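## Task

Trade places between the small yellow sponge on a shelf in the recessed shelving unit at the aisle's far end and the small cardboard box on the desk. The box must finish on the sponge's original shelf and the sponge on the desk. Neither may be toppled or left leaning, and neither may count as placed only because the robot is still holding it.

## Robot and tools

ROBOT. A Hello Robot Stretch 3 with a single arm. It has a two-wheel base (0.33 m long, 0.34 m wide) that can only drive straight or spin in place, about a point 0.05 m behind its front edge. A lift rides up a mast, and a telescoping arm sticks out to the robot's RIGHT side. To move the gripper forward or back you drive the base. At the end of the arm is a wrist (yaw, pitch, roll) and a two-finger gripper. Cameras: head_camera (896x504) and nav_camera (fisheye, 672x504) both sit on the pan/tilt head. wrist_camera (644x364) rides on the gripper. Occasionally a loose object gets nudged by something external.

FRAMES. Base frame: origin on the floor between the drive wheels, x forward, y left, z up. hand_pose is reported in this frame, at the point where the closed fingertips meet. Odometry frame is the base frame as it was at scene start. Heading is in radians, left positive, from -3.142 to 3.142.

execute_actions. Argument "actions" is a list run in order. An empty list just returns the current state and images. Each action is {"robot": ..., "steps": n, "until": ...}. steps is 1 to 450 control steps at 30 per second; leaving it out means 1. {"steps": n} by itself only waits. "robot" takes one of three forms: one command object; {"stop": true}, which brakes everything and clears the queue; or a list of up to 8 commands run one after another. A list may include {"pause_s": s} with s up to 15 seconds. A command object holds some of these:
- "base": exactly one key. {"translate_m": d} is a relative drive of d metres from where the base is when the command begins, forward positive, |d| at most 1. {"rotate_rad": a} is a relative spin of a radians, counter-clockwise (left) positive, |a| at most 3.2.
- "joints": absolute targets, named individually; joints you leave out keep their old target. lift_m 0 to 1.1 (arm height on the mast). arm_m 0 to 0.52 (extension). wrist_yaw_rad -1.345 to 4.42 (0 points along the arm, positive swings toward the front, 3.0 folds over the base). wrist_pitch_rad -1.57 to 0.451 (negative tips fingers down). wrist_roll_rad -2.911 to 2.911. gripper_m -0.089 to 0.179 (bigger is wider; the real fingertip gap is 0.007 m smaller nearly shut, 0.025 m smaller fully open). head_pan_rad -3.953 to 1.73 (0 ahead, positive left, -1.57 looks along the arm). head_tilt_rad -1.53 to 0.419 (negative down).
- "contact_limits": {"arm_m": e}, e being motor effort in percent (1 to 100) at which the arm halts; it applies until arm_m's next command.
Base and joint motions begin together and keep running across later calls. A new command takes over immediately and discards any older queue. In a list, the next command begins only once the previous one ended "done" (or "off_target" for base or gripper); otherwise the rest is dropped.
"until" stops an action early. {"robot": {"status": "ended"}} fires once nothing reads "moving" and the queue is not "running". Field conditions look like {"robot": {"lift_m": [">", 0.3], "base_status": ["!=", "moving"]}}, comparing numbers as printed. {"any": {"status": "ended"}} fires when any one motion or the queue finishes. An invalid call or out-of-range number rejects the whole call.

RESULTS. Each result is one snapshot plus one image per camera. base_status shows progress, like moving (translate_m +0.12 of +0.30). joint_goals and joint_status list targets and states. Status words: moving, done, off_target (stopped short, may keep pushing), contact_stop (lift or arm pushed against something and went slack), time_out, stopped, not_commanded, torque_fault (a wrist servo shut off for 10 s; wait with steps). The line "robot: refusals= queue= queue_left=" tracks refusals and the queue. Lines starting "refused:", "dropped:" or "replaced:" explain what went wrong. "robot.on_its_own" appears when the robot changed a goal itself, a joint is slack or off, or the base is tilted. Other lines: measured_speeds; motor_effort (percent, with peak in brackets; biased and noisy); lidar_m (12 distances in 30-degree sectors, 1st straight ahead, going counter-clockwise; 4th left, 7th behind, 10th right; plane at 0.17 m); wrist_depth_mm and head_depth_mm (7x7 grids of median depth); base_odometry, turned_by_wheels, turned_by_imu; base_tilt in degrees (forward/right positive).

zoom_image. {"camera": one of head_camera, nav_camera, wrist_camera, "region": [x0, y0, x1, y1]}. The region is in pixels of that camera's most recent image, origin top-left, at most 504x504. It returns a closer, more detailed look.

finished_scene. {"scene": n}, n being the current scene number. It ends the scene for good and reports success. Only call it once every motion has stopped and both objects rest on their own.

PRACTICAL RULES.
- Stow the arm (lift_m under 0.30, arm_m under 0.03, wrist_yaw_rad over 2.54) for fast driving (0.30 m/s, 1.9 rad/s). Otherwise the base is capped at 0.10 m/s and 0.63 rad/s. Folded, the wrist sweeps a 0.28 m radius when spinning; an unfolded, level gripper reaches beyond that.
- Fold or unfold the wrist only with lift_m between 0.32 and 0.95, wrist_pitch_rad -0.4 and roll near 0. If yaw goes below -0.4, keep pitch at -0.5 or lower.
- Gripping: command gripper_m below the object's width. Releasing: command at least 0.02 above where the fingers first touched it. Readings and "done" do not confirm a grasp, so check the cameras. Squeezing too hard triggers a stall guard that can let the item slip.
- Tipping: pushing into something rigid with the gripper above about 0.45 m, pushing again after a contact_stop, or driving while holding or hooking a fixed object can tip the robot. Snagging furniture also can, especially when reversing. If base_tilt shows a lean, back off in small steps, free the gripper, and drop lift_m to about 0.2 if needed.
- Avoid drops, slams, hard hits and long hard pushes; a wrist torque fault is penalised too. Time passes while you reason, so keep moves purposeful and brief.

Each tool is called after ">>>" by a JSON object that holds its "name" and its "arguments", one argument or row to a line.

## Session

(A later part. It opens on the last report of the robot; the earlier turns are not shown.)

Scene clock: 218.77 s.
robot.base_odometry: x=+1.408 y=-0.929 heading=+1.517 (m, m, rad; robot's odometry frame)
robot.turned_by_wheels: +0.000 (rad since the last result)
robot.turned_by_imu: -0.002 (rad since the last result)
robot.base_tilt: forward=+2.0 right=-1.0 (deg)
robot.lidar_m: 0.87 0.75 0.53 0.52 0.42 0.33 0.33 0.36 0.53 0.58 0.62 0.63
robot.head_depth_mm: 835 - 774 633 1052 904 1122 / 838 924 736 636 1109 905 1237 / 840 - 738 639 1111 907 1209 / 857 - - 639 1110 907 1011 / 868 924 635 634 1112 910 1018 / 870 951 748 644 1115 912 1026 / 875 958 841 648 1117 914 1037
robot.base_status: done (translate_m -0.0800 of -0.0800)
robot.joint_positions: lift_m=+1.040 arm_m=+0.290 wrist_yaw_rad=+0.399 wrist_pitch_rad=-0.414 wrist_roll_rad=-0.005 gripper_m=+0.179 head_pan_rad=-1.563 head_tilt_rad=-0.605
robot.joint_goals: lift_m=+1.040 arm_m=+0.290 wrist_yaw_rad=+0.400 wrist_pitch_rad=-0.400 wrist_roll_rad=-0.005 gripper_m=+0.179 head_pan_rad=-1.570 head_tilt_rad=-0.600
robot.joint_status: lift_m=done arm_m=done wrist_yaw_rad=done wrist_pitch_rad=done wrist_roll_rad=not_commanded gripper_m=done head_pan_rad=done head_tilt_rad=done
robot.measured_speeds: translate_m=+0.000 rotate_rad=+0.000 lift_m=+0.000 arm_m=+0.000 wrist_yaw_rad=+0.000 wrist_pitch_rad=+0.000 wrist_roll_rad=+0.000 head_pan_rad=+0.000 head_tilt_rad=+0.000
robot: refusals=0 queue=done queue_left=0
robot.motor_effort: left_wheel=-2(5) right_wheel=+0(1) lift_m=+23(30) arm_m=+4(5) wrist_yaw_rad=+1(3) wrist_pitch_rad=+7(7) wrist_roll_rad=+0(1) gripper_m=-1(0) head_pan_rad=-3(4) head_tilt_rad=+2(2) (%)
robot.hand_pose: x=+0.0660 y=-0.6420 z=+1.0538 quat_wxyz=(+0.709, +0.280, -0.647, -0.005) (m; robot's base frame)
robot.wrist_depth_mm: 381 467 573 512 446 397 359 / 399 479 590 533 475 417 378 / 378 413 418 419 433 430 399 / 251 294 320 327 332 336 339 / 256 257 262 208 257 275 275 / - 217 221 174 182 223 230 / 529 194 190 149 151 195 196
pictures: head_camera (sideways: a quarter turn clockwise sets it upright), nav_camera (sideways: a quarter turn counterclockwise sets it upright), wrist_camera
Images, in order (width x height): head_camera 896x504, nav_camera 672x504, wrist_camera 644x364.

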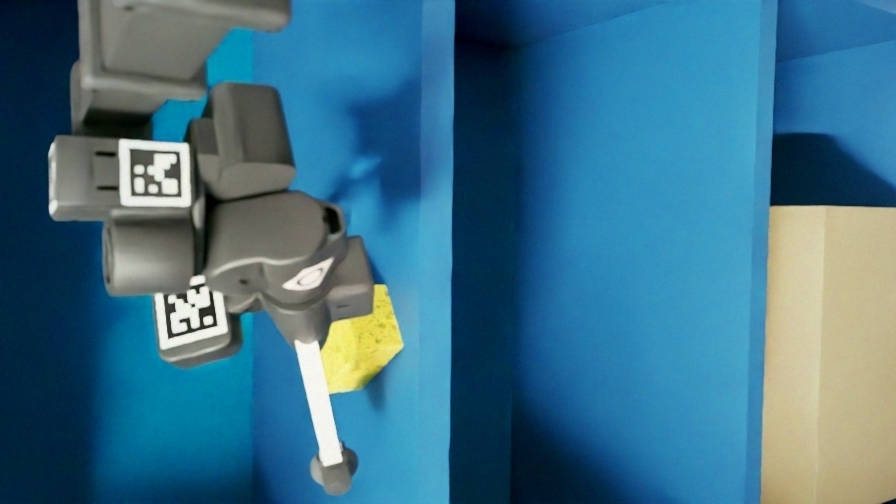

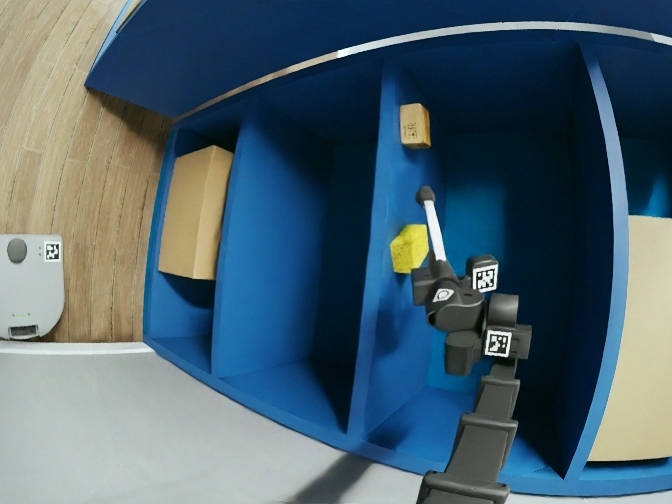

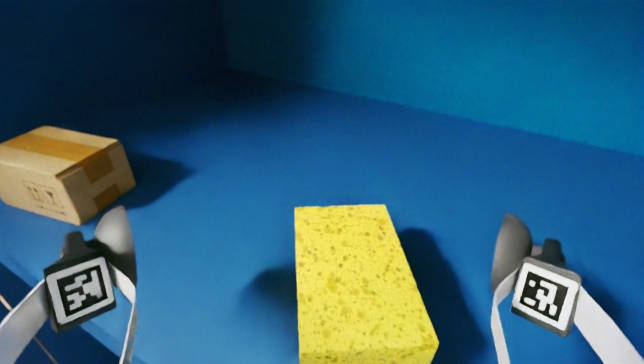

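>>> {"name": "execute_actions", "arguments": {
  "actions": [
    {"robot":[{"base":{"translate_m":-0.015},"joints":{"lift_m":0.992,"arm_m":0.3}},{"joints":{"gripper_m":0.02}},{"pause_s":0.4},{"joints":{"lift_m":1.04}}],"steps":450,"until":{"robot":{"status":"ended"}}}
  ]
}}

Scene clock: 224.90 s.
robot.base_odometry: x=+1.407 y=-0.944 heading=+1.517 (m, m, rad; robot's odometry frame)
robot.turned_by_wheels: +0.000 (rad since the last result)
robot.turned_by_imu: -0.002 (rad since the last result)
robot.base_tilt: forward=+2.0 right=-0.9 (deg)
robot.lidar_m: 0.86 0.76 0.53 0.52 0.40 0.32 0.31 0.34 0.51 0.58 0.62 0.64
robot.head_depth_mm: 834 - 771 634 1038 904 1063 / 841 923 778 636 1101 902 1239 / 837 - 740 637 1104 904 1235 / 853 - - 639 1108 907 1005 / 863 - 672 643 1109 909 1013 / 869 953 677 645 1114 912 1025 / 873 957 795 647 1114 914 1033
robot.base_status: done (translate_m -0.0150 of -0.0150)
robot.joint_positions: lift_m=+1.040 arm_m=+0.300 wrist_yaw_rad=+0.399 wrist_pitch_rad=-0.413 wrist_roll_rad=-0.005 gripper_m=+0.024 head_pan_rad=-1.563 head_tilt_rad=-0.605
robot.joint_goals: lift_m=+1.040 arm_m=+0.300 wrist_yaw_rad=+0.400 wrist_pitch_rad=-0.400 wrist_roll_rad=-0.005 gripper_m=+0.023 head_pan_rad=-1.570 head_tilt_rad=-0.600
robot.joint_status: lift_m=done arm_m=done wrist_yaw_rad=done wrist_pitch_rad=done wrist_roll_rad=not_commanded gripper_m=done head_pan_rad=done head_tilt_rad=done
robot.measured_speeds: translate_m=+0.000 rotate_rad=+0.000 lift_m=+0.000 arm_m=+0.000 wrist_yaw_rad=+0.000 wrist_pitch_rad=+0.000 wrist_roll_rad=+0.000 head_pan_rad=+0.000 head_tilt_rad=+0.000
robot: refusals=0 queue=done queue_left=0
robot.motor_effort: left_wheel=-1(5) right_wheel=+0(2) lift_m=+30(31) arm_m=+4(4) wrist_yaw_rad=+0(1) wrist_pitch_rad=+7(7) wrist_roll_rad=+0(1) gripper_m=-20(96) head_pan_rad=-3(3) head_tilt_rad=+2(2) (%)
robot.hand_pose: x=+0.0660 y=-0.6521 z=+1.0536 quat_wxyz=(+0.709, +0.280, -0.647, -0.004) (m; robot's base frame)
robot.wrist_depth_mm: 392 477 563 500 432 388 350 / 401 504 582 526 473 413 366 / 401 410 414 427 437 421 393 / 251 304 318 173 328 333 339 / 254 256 142 136 264 269 276 / 216 223 118 117 118 228 228 / 471 189 180 130 189 196 195
pictures: head_camera (sideways: a quarter turn clockwise sets it upright), nav_camera (sideways: a quarter turn counterclockwise sets it upright), wrist_camera
Images, in order (width x height): head_camera 896x504, nav_camera 672x504, wrist_camera 644x364.

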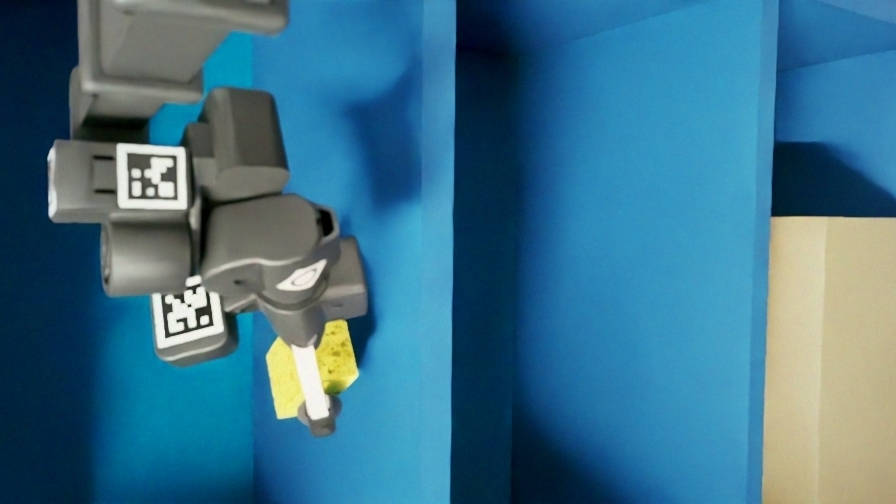

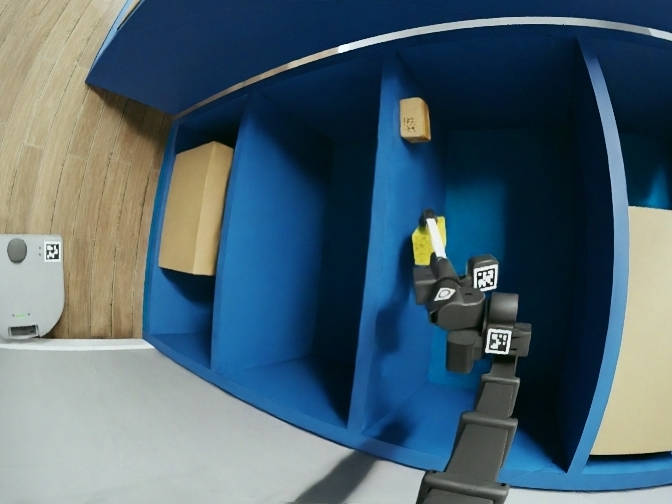

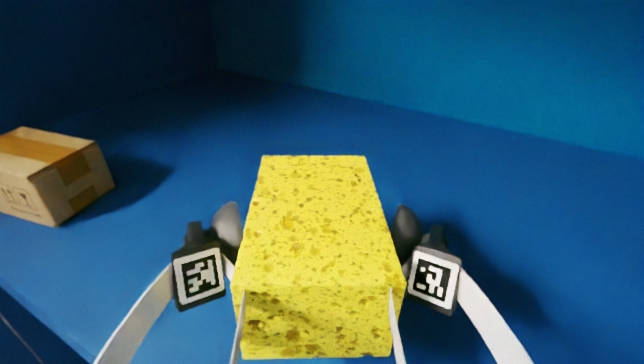

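>>> {"name": "execute_actions", "arguments": {
  "actions": [
    {"robot":[{"joints":{"arm_m":0,"head_pan_rad":0,"head_tilt_rad":-1.1}},{"base":{"translate_m":0.1},"joints":{"lift_m":0.9,"wrist_yaw_rad":1.2}},{"joints":{"wrist_yaw_rad":2.5}},{"base":{"rotate_rad":0.12}},{"base":{"translate_m":0.3}},{"base":{"rotate_rad":-0.12}}],"steps":450,"until":{"robot":{"status":"ended"}}}
  ]
}}

Scene clock: 241.40 s.
robot.base_odometry: x=+1.393 y=-0.545 heading=+1.517 (m, m, rad; robot's odometry frame)
robot.turned_by_wheels: +0.000 (rad since the last result)
robot.turned_by_imu: -0.001 (rad since the last result)
robot.base_tilt: forward=+1.9 right=-1.0 (deg)
robot.lidar_m: 1.19 0.75 0.46 0.46 0.47 0.71 0.70 0.76 0.67 0.66 0.31 0.31
robot.head_depth_mm: 1117 1091 960 859 669 1031 - / 1176 1130 1150 1080 1220 1187 - / 2154 1878 1631 1468 1339 1238 1158 / 2164 1879 1657 1490 1357 324 1148 / 2138 1875 1657 1483 1354 316 1117 / 2152 1872 1652 1482 1341 321 1101 / 2132 1402 1411 1393 1316 1179 1129
robot.base_status: done (rotate_rad -0.1199 of -0.1200)
robot.joint_positions: lift_m=+0.900 arm_m=+0.000 wrist_yaw_rad=+2.498 wrist_pitch_rad=-0.414 wrist_roll_rad=-0.005 gripper_m=+0.024 head_pan_rad=-0.007 head_tilt_rad=-1.086
robot.joint_goals: lift_m=+0.900 arm_m=+0.000 wrist_yaw_rad=+2.500 wrist_pitch_rad=-0.400 wrist_roll_rad=-0.005 gripper_m=+0.023 head_pan_rad=+0.000 head_tilt_rad=-1.100
robot.joint_status: lift_m=done arm_m=done wrist_yaw_rad=done wrist_pitch_rad=done wrist_roll_rad=not_commanded gripper_m=done head_pan_rad=done head_tilt_rad=done
robot.measured_speeds: translate_m=+0.000 rotate_rad=+0.000 lift_m=+0.000 arm_m=+0.000 wrist_yaw_rad=+0.000 wrist_pitch_rad=+0.000 wrist_roll_rad=+0.000 head_pan_rad=+0.000 head_tilt_rad=+0.000
robot: refusals=0 queue=done queue_left=0
robot.motor_effort: left_wheel=+2(7) right_wheel=-3(4) lift_m=+23(30) arm_m=-4(4) wrist_yaw_rad=+1(4) wrist_pitch_rad=+7(7) wrist_roll_rad=-1(1) gripper_m=-20(19) head_pan_rad=+3(48) head_tilt_rad=-5(24) (%)
robot.hand_pose: x=+0.1136 y=+0.0347 z=+0.9137 quat_wxyz=(+0.357, +0.701, -0.080, +0.613) (m; robot's base frame)
robot.wrist_depth_mm: 358 398 459 952 - 995 - / 727 822 527 766 805 - - / 515 867 596 689 776 - - / 448 788 675 172 879 - - / 477 548 142 137 - - - / 519 579 118 117 119 - - / 607 948 933 131 - - -
pictures: head_camera (sideways: a quarter turn clockwise sets it upright), nav_camera (sideways: a quarter turn counterclockwise sets it upright), wrist_camera
Images, in order (width x height): head_camera 896x504, nav_camera 672x504, wrist_camera 644x364.

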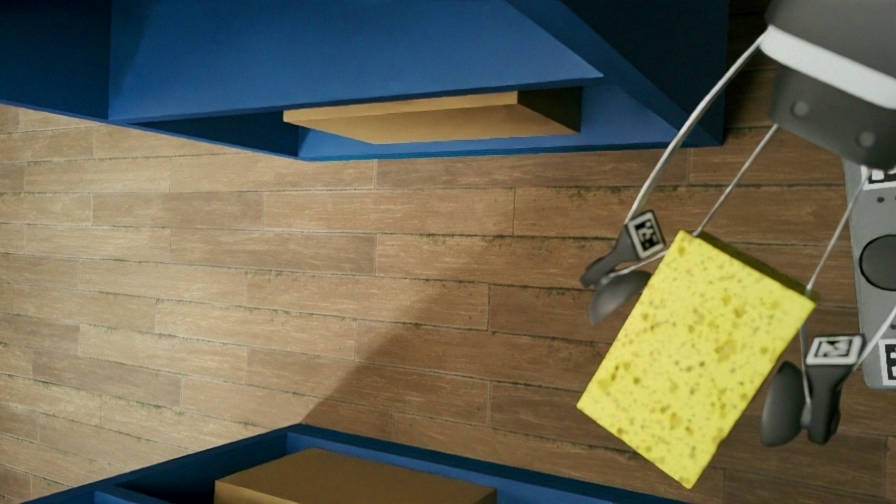

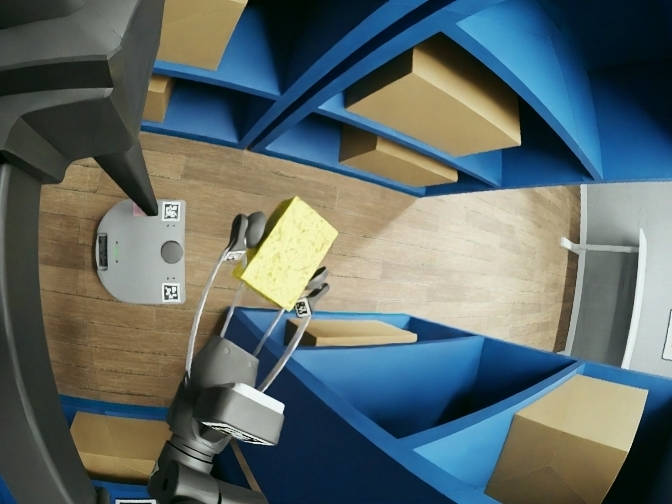

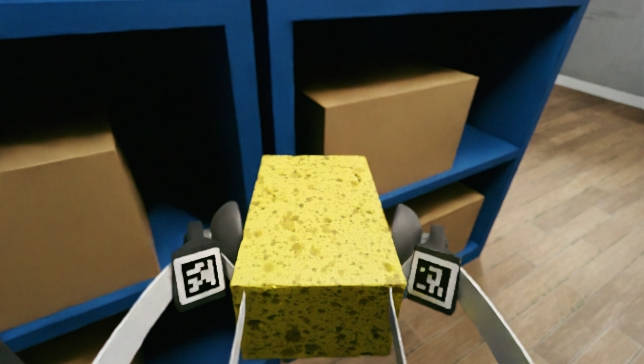

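>>> {"name": "execute_actions", "arguments": {
  "actions": [
    {"robot":[{"base":{"rotate_rad":0.45}},{"base":{"translate_m":0.26}},{"base":{"rotate_rad":-0.47}},{"base":{"translate_m":0.1}}],"steps":450,"until":{"robot":{"status":"ended"}}}
  ]
}}

Scene clock: 253.90 s.
robot.base_odometry: x=+1.300 y=-0.205 heading=+1.497 (m, m, rad; robot's odometry frame)
robot.turned_by_wheels: -0.020 (rad since the last result)
robot.turned_by_imu: -0.020 (rad since the last result)
robot.base_tilt: forward=+1.8 right=-1.0 (deg)
robot.lidar_m: 0.84 0.41 0.45 0.27 0.29 0.53 1.02 1.04 0.34 0.34 0.39 0.57
robot.head_depth_mm: 2173 1897 1250 1359 1171 1148 - / 2176 1880 1663 1465 1343 1236 - / 2169 1888 1661 1482 1347 1231 1158 / 2166 1880 1658 1484 1360 324 1144 / 2150 1868 1656 1488 1355 316 1112 / 2133 1869 1626 1384 1241 321 1100 / 2090 976 966 1026 992 1084 1070
robot.base_status: done (translate_m +0.1000 of +0.1000)
robot.joint_positions: lift_m=+0.900 arm_m=+0.000 wrist_yaw_rad=+2.499 wrist_pitch_rad=-0.414 wrist_roll_rad=-0.005 gripper_m=+0.024 head_pan_rad=-0.007 head_tilt_rad=-1.087
robot.joint_goals: lift_m=+0.900 arm_m=+0.000 wrist_yaw_rad=+2.500 wrist_pitch_rad=-0.400 wrist_roll_rad=-0.005 gripper_m=+0.023 head_pan_rad=+0.000 head_tilt_rad=-1.100
robot.joint_status: lift_m=done arm_m=done wrist_yaw_rad=done wrist_pitch_rad=done wrist_roll_rad=not_commanded gripper_m=done head_pan_rad=done head_tilt_rad=done
robot.measured_speeds: translate_m=+0.000 rotate_rad=+0.000 lift_m=+0.000 arm_m=+0.000 wrist_yaw_rad=+0.000 wrist_pitch_rad=+0.000 wrist_roll_rad=+0.000 head_pan_rad=+0.000 head_tilt_rad=+0.000
robot: refusals=0 queue=done queue_left=0
robot.motor_effort: left_wheel=+2(6) right_wheel=-3(4) lift_m=+24(23) arm_m=-3(4) wrist_yaw_rad=+1(2) wrist_pitch_rad=+7(7) wrist_roll_rad=+0(1) gripper_m=-21(19) head_pan_rad=+4(2) head_tilt_rad=-5(5) (%)
robot.hand_pose: x=+0.1136 y=+0.0347 z=+0.9137 quat_wxyz=(+0.357, +0.701, -0.080, +0.613) (m; robot's base frame)
robot.wrist_depth_mm: 252 279 314 371 437 652 - / 415 685 774 865 980 754 - / 412 596 520 534 624 832 - / 343 645 416 173 814 912 - / 321 649 141 137 657 - - / 352 480 118 118 119 - - / 382 501 517 130 - - -
pictures: head_camera (sideways: a quarter turn clockwise sets it upright), nav_camera (sideways: a quarter turn counterclockwise sets it upright), wrist_camera
Images, in order (width x height): head_camera 896x504, nav_camera 672x504, wrist_camera 644x364.

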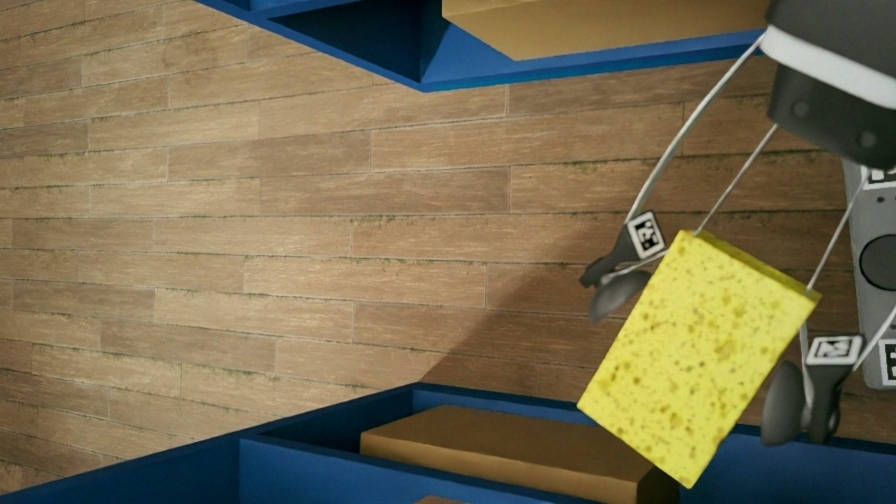

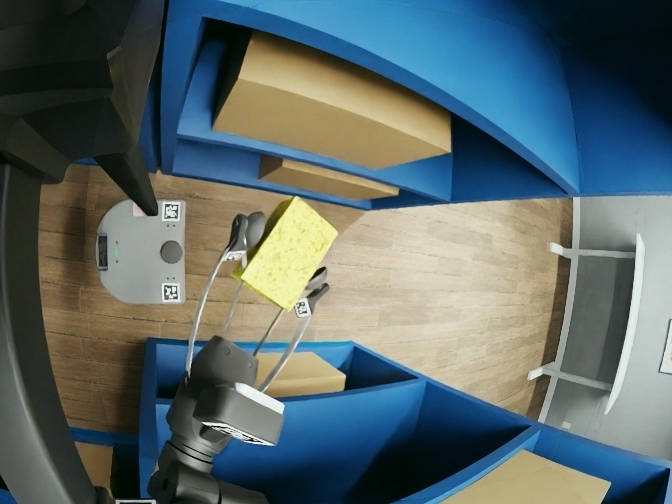

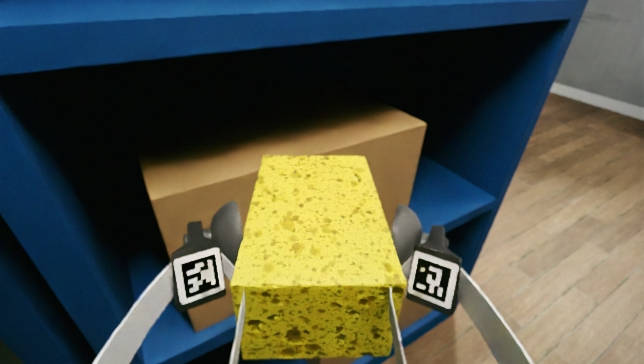

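>>> {"name": "execute_actions", "arguments": {
  "actions": [
    {"robot":[{"base":{"rotate_rad":-0.03}},{"base":{"translate_m":0.8}},{"base":{"translate_m":0.8},"joints":{"head_tilt_rad":-0.8}}],"steps":450,"until":{"robot":{"status":"ended"}}},
    {"steps":200,"until":{"robot":{"status":"ended"}}}
  ]
}}

Scene clock: 274.80 s.
robot.base_odometry: x=+1.466 y=+1.386 heading=+1.467 (m, m, rad; robot's odometry frame)
robot.turned_by_wheels: -0.030 (rad since the last result)
robot.turned_by_imu: -0.022 (rad since the last result)
robot.base_tilt: forward=+1.9 right=-1.0 (deg)
robot.lidar_m: 1.70 2.24 1.72 1.71 1.83 0.77 0.96 0.89 1.17 2.03 2.17 1.93
robot.head_depth_mm: 1952 2191 2313 1866 1573 1364 1194 / 1944 2208 2302 1873 1577 1357 1200 / 1959 2193 2307 1881 1576 1365 1203 / 1944 2216 2327 1885 1580 1366 1220 / 1570 2118 2170 1872 1581 1362 1201 / 1577 2210 2320 1875 1578 1369 1199 / 1948 2214 2319 1884 1586 1365 1204
robot.base_status: done (translate_m +0.8000 of +0.8000)
robot.joint_positions: lift_m=+0.900 arm_m=+0.000 wrist_yaw_rad=+2.499 wrist_pitch_rad=-0.414 wrist_roll_rad=-0.005 gripper_m=+0.024 head_pan_rad=-0.007 head_tilt_rad=-0.803
robot.joint_goals: lift_m=+0.900 arm_m=+0.000 wrist_yaw_rad=+2.500 wrist_pitch_rad=-0.400 wrist_roll_rad=-0.005 gripper_m=+0.023 head_pan_rad=+0.000 head_tilt_rad=-0.800
robot.joint_status: lift_m=done arm_m=done wrist_yaw_rad=done wrist_pitch_rad=done wrist_roll_rad=not_commanded gripper_m=done head_pan_rad=done head_tilt_rad=done
robot.measured_speeds: translate_m=+0.000 rotate_rad=+0.000 lift_m=+0.000 arm_m=+0.000 wrist_yaw_rad=+0.000 wrist_pitch_rad=+0.000 wrist_roll_rad=+0.000 head_pan_rad=+0.000 head_tilt_rad=+0.000
robot: refusals=0 queue=done queue_left=0
robot.motor_effort: left_wheel=+1(6) right_wheel=-2(7) lift_m=+23(23) arm_m=-5(4) wrist_yaw_rad=+2(1) wrist_pitch_rad=+7(7) wrist_roll_rad=-1(1) gripper_m=-19(19) head_pan_rad=+3(3) head_tilt_rad=+1(15) (%)
robot.hand_pose: x=+0.1136 y=+0.0347 z=+0.9137 quat_wxyz=(+0.357, +0.701, -0.080, +0.613) (m; robot's base frame)
robot.wrist_depth_mm: - - - - - - - / - - - - - - - / - - - - - - - / - - - 172 - - - / - - 141 137 - - - / - - 118 117 118 - - / - - - 130 - - -
pictures: head_camera (sideways: a quarter turn clockwise sets it upright), nav_camera (sideways: a quarter turn counterclockwise sets it upright), wrist_camera
Images, in order (width x height): head_camera 896x504, nav_camera 672x504, wrist_camera 644x364.

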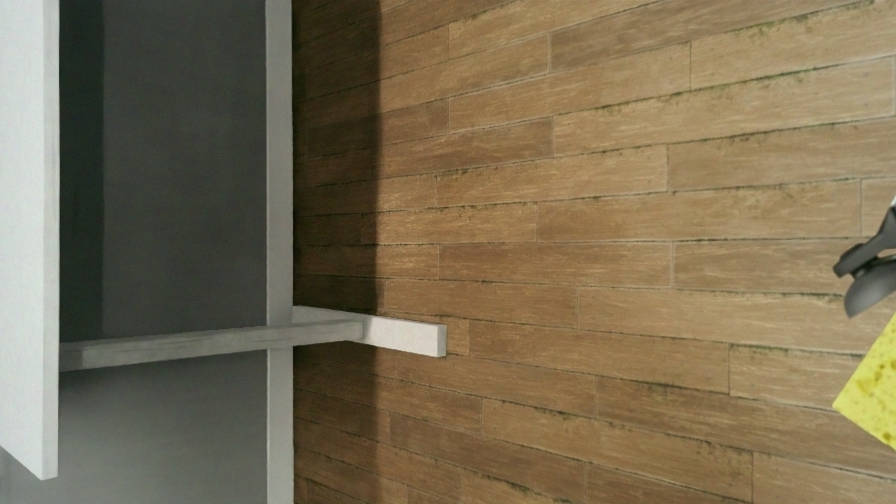

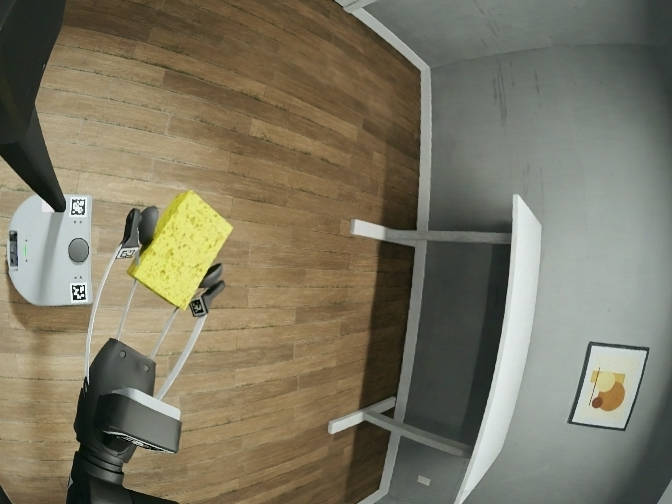

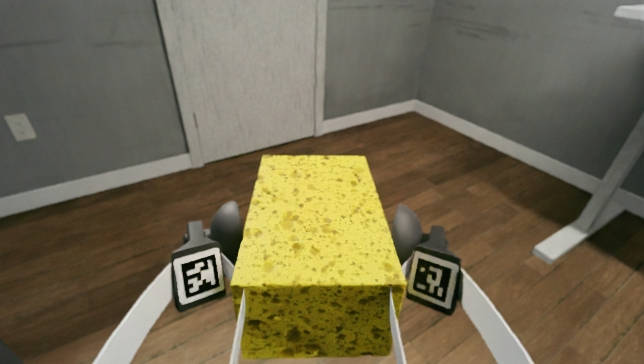

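>>> {"name": "execute_actions", "arguments": {
  "actions": [
    {"robot":[{"base":{"rotate_rad":-0.35}},{"base":{"translate_m":0.9},"joints":{"wrist_yaw_rad":1.6}},{"base":{"rotate_rad":1.93},"joints":{"lift_m":1.05,"head_pan_rad":-1.4,"head_tilt_rad":-0.7}},{"joints":{"wrist_yaw_rad":0}},{"joints":{"arm_m":0.3}}],"steps":450,"until":{"robot":{"status":"ended"}}},
    {"steps":300,"until":{"robot":{"status":"ended"}}}
  ]
}}

Scene clock: 298.10 s.
robot.base_odometry: x=+1.861 y=+2.195 heading=+3.047 (m, m, rad; robot's odometry frame)
robot.turned_by_wheels: +1.580 (rad since the last result)
robot.turned_by_imu: +1.567 (rad since the last result)
robot.base_tilt: forward=+1.8 right=-1.0 (deg)
robot.lidar_m: 1.93 2.09 1.67 1.64 1.74 1.83 1.80 1.10 1.29 1.26 0.93 1.94
robot.head_depth_mm: - 892 706 563 1666 1446 1243 / - - 706 583 1669 1445 1246 / 1106 1067 709 584 1715 1440 1251 / 1129 1008 709 607 1710 1442 1247 / 1151 1010 711 608 1696 1446 1246 / 1176 1013 713 1117 1348 1407 1257 / 1198 1016 714 1747 1728 1449 1242
robot.base_status: done (rotate_rad +1.9299 of +1.9300)
robot.joint_positions: lift_m=+1.050 arm_m=+0.300 wrist_yaw_rad=+0.000 wrist_pitch_rad=-0.415 wrist_roll_rad=-0.005 gripper_m=+0.024 head_pan_rad=-1.393 head_tilt_rad=-0.705
robot.joint_goals: lift_m=+1.050 arm_m=+0.300 wrist_yaw_rad=+0.000 wrist_pitch_rad=-0.400 wrist_roll_rad=-0.005 gripper_m=+0.023 head_pan_rad=-1.400 head_tilt_rad=-0.700
robot.joint_status: lift_m=done arm_m=done wrist_yaw_rad=done wrist_pitch_rad=done wrist_roll_rad=not_commanded gripper_m=done head_pan_rad=done head_tilt_rad=done
robot.measured_speeds: translate_m=+0.000 rotate_rad=+0.000 lift_m=+0.000 arm_m=+0.000 wrist_yaw_rad=+0.000 wrist_pitch_rad=+0.000 wrist_roll_rad=+0.000 head_pan_rad=+0.000 head_tilt_rad=+0.000
robot: refusals=0 queue=done queue_left=0
robot.motor_effort: left_wheel=-3(6) right_wheel=+1(2) lift_m=+31(31) arm_m=+4(5) wrist_yaw_rad=+0(2) wrist_pitch_rad=+8(7) wrist_roll_rad=-1(1) gripper_m=-20(20) head_pan_rad=-3(47) head_tilt_rad=+2(10) (%)
robot.hand_pose: x=-0.0215 y=-0.6695 z=+1.0632 quat_wxyz=(+0.694, +0.146, -0.690, -0.145) (m; robot's base frame)
robot.wrist_depth_mm: 716 679 668 657 652 647 614 / 767 722 709 718 685 687 672 / 510 518 527 523 547 559 568 / 397 402 406 173 421 433 429 / 323 330 141 137 337 347 350 / 275 281 119 117 118 290 291 / 238 242 229 131 241 247 249
pictures: head_camera (sideways: a quarter turn clockwise sets it upright), nav_camera (sideways: a quarter turn counterclockwise sets it upright), wrist_camera
Images, in order (width x height): head_camera 896x504, nav_camera 672x504, wrist_camera 644x364.

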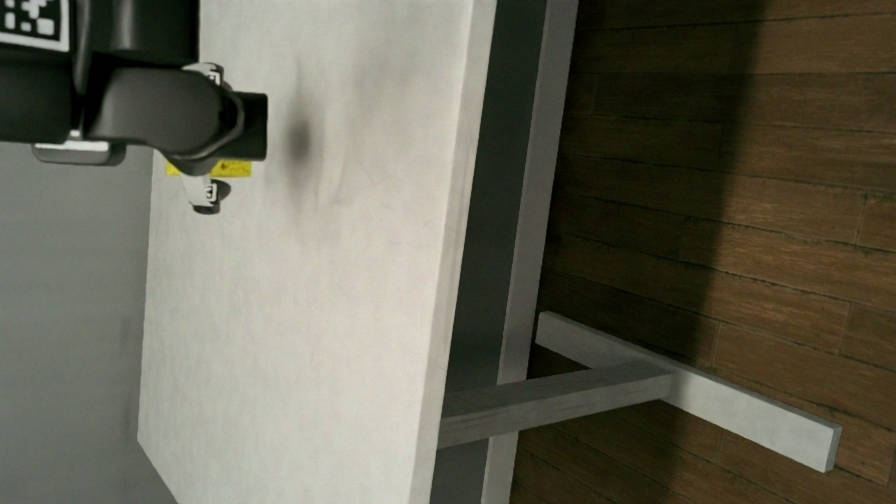

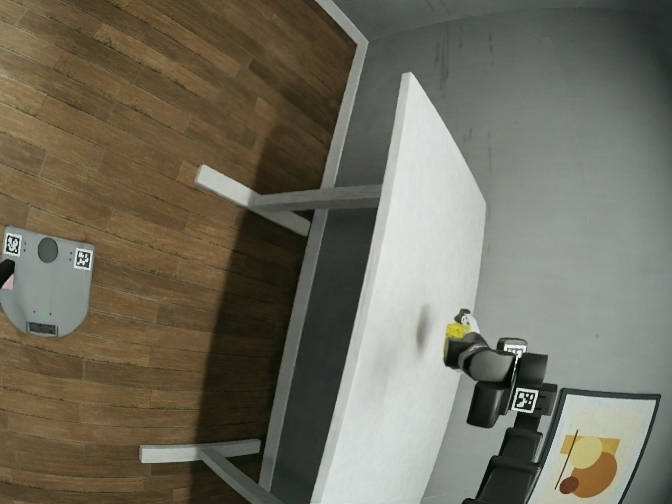

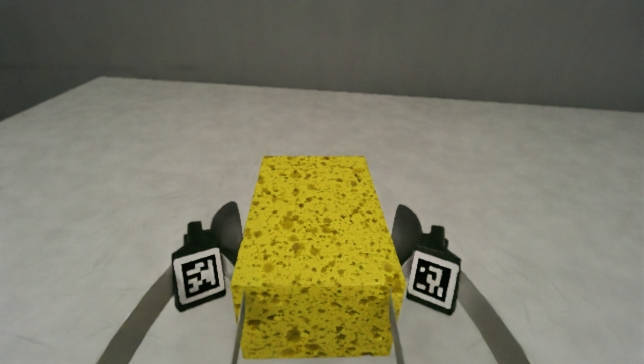

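>>> {"name": "execute_actions", "arguments": {
  "actions": [
    {"robot":[{"joints":{"arm_m":0.38}},{"joints":{"lift_m":0.965}},{"joints":{"gripper_m":0.13}},{"joints":{"lift_m":1.05}},{"joints":{"arm_m":0.1}}],"steps":450,"until":{"robot":{"status":"ended"}}}
  ]
}}

Scene clock: 308.73 s.
robot.base_odometry: x=+1.861 y=+2.195 heading=+3.047 (m, m, rad; robot's odometry frame)
robot.turned_by_wheels: +0.000 (rad since the last result)
robot.turned_by_imu: -0.003 (rad since the last result)
robot.base_tilt: forward=+1.7 right=-1.1 (deg)
robot.lidar_m: 1.93 2.09 1.67 1.64 1.73 1.83 1.80 1.09 1.28 1.27 0.93 1.93
robot.head_depth_mm: 1040 - - 537 1666 1443 1250 / 1066 - - - 1681 1445 1244 / 1108 1008 709 585 1710 1444 1245 / 1130 1006 683 607 1715 1449 1251 / 1153 1012 712 608 1690 1446 1248 / 1173 1016 714 1117 1338 1405 1252 / 1198 1019 715 1752 1722 1449 1242
robot.base_status: done (rotate_rad +1.9299 of +1.9300)
robot.joint_positions: lift_m=+1.050 arm_m=+0.100 wrist_yaw_rad=+0.000 wrist_pitch_rad=-0.415 wrist_roll_rad=-0.005 gripper_m=+0.130 head_pan_rad=-1.393 head_tilt_rad=-0.704
robot.joint_goals: lift_m=+1.050 arm_m=+0.100 wrist_yaw_rad=+0.000 wrist_pitch_rad=-0.400 wrist_roll_rad=-0.005 gripper_m=+0.130 head_pan_rad=-1.400 head_tilt_rad=-0.700
robot.joint_status: lift_m=done arm_m=done wrist_yaw_rad=done wrist_pitch_rad=done wrist_roll_rad=not_commanded gripper_m=done head_pan_rad=done head_tilt_rad=done
robot.measured_speeds: translate_m=+0.000 rotate_rad=+0.000 lift_m=+0.000 arm_m=+0.000 wrist_yaw_rad=+0.000 wrist_pitch_rad=+0.000 wrist_roll_rad=+0.000 head_pan_rad=+0.000 head_tilt_rad=+0.000
robot: refusals=0 queue=done queue_left=0
robot.motor_effort: left_wheel=-3(3) right_wheel=+1(1) lift_m=+29(32) arm_m=-4(5) wrist_yaw_rad=-1(1) wrist_pitch_rad=+7(7) wrist_roll_rad=+0(0) gripper_m=+1(82) head_pan_rad=-4(4) head_tilt_rad=+2(1) (%)
robot.hand_pose: x=-0.0215 y=-0.4700 z=+1.0632 quat_wxyz=(+0.694, +0.146, -0.690, -0.145) (m; robot's base frame)
robot.wrist_depth_mm: 918 893 851 837 809 809 779 / 970 735 744 784 797 811 823 / 513 518 537 476 554 565 572 / 401 402 408 404 424 429 438 / 323 341 335 335 343 350 346 / 276 - 282 285 288 303 293 / - 251 243 242 248 245 252
pictures: head_camera (sideways: a quarter turn clockwise sets it upright), nav_camera (sideways: a quarter turn counterclockwise sets it upright), wrist_camera
Images, in order (width x height): head_camera 896x504, nav_camera 672x504, wrist_camera 644x364.

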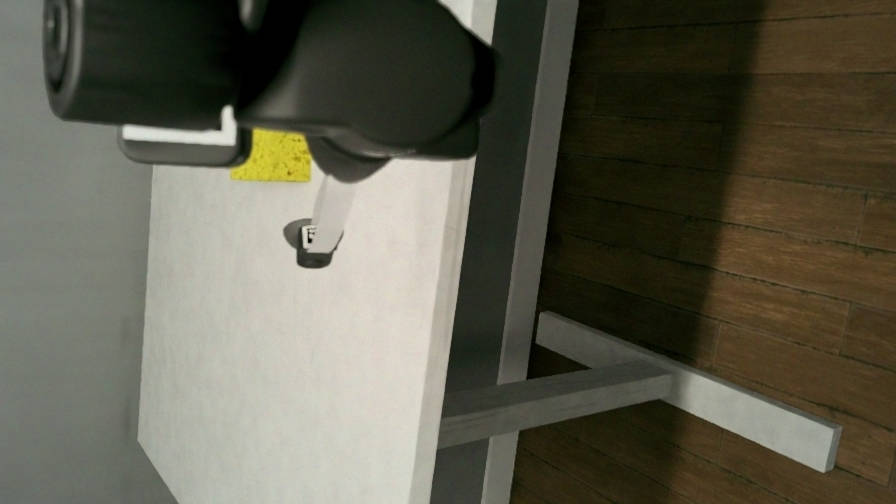

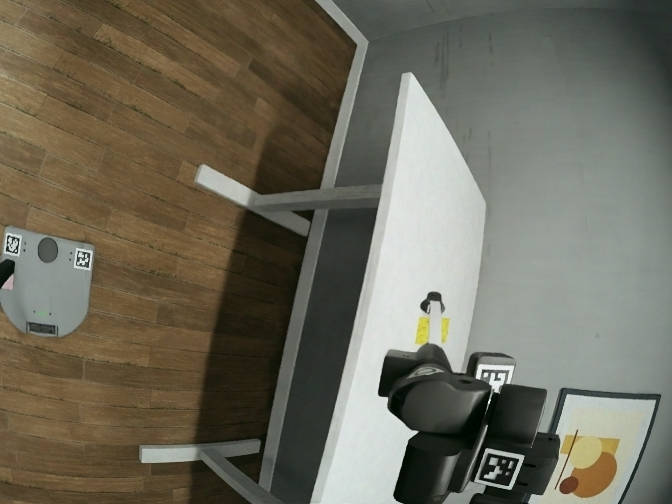

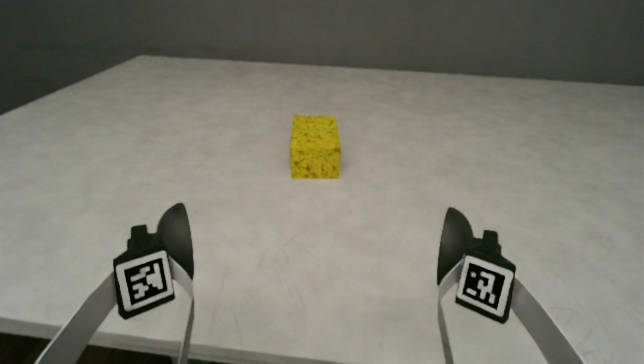

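>>> {"name": "finished_scene", "arguments": {
  "scene": 1
}}

The scene is finished: the task was done.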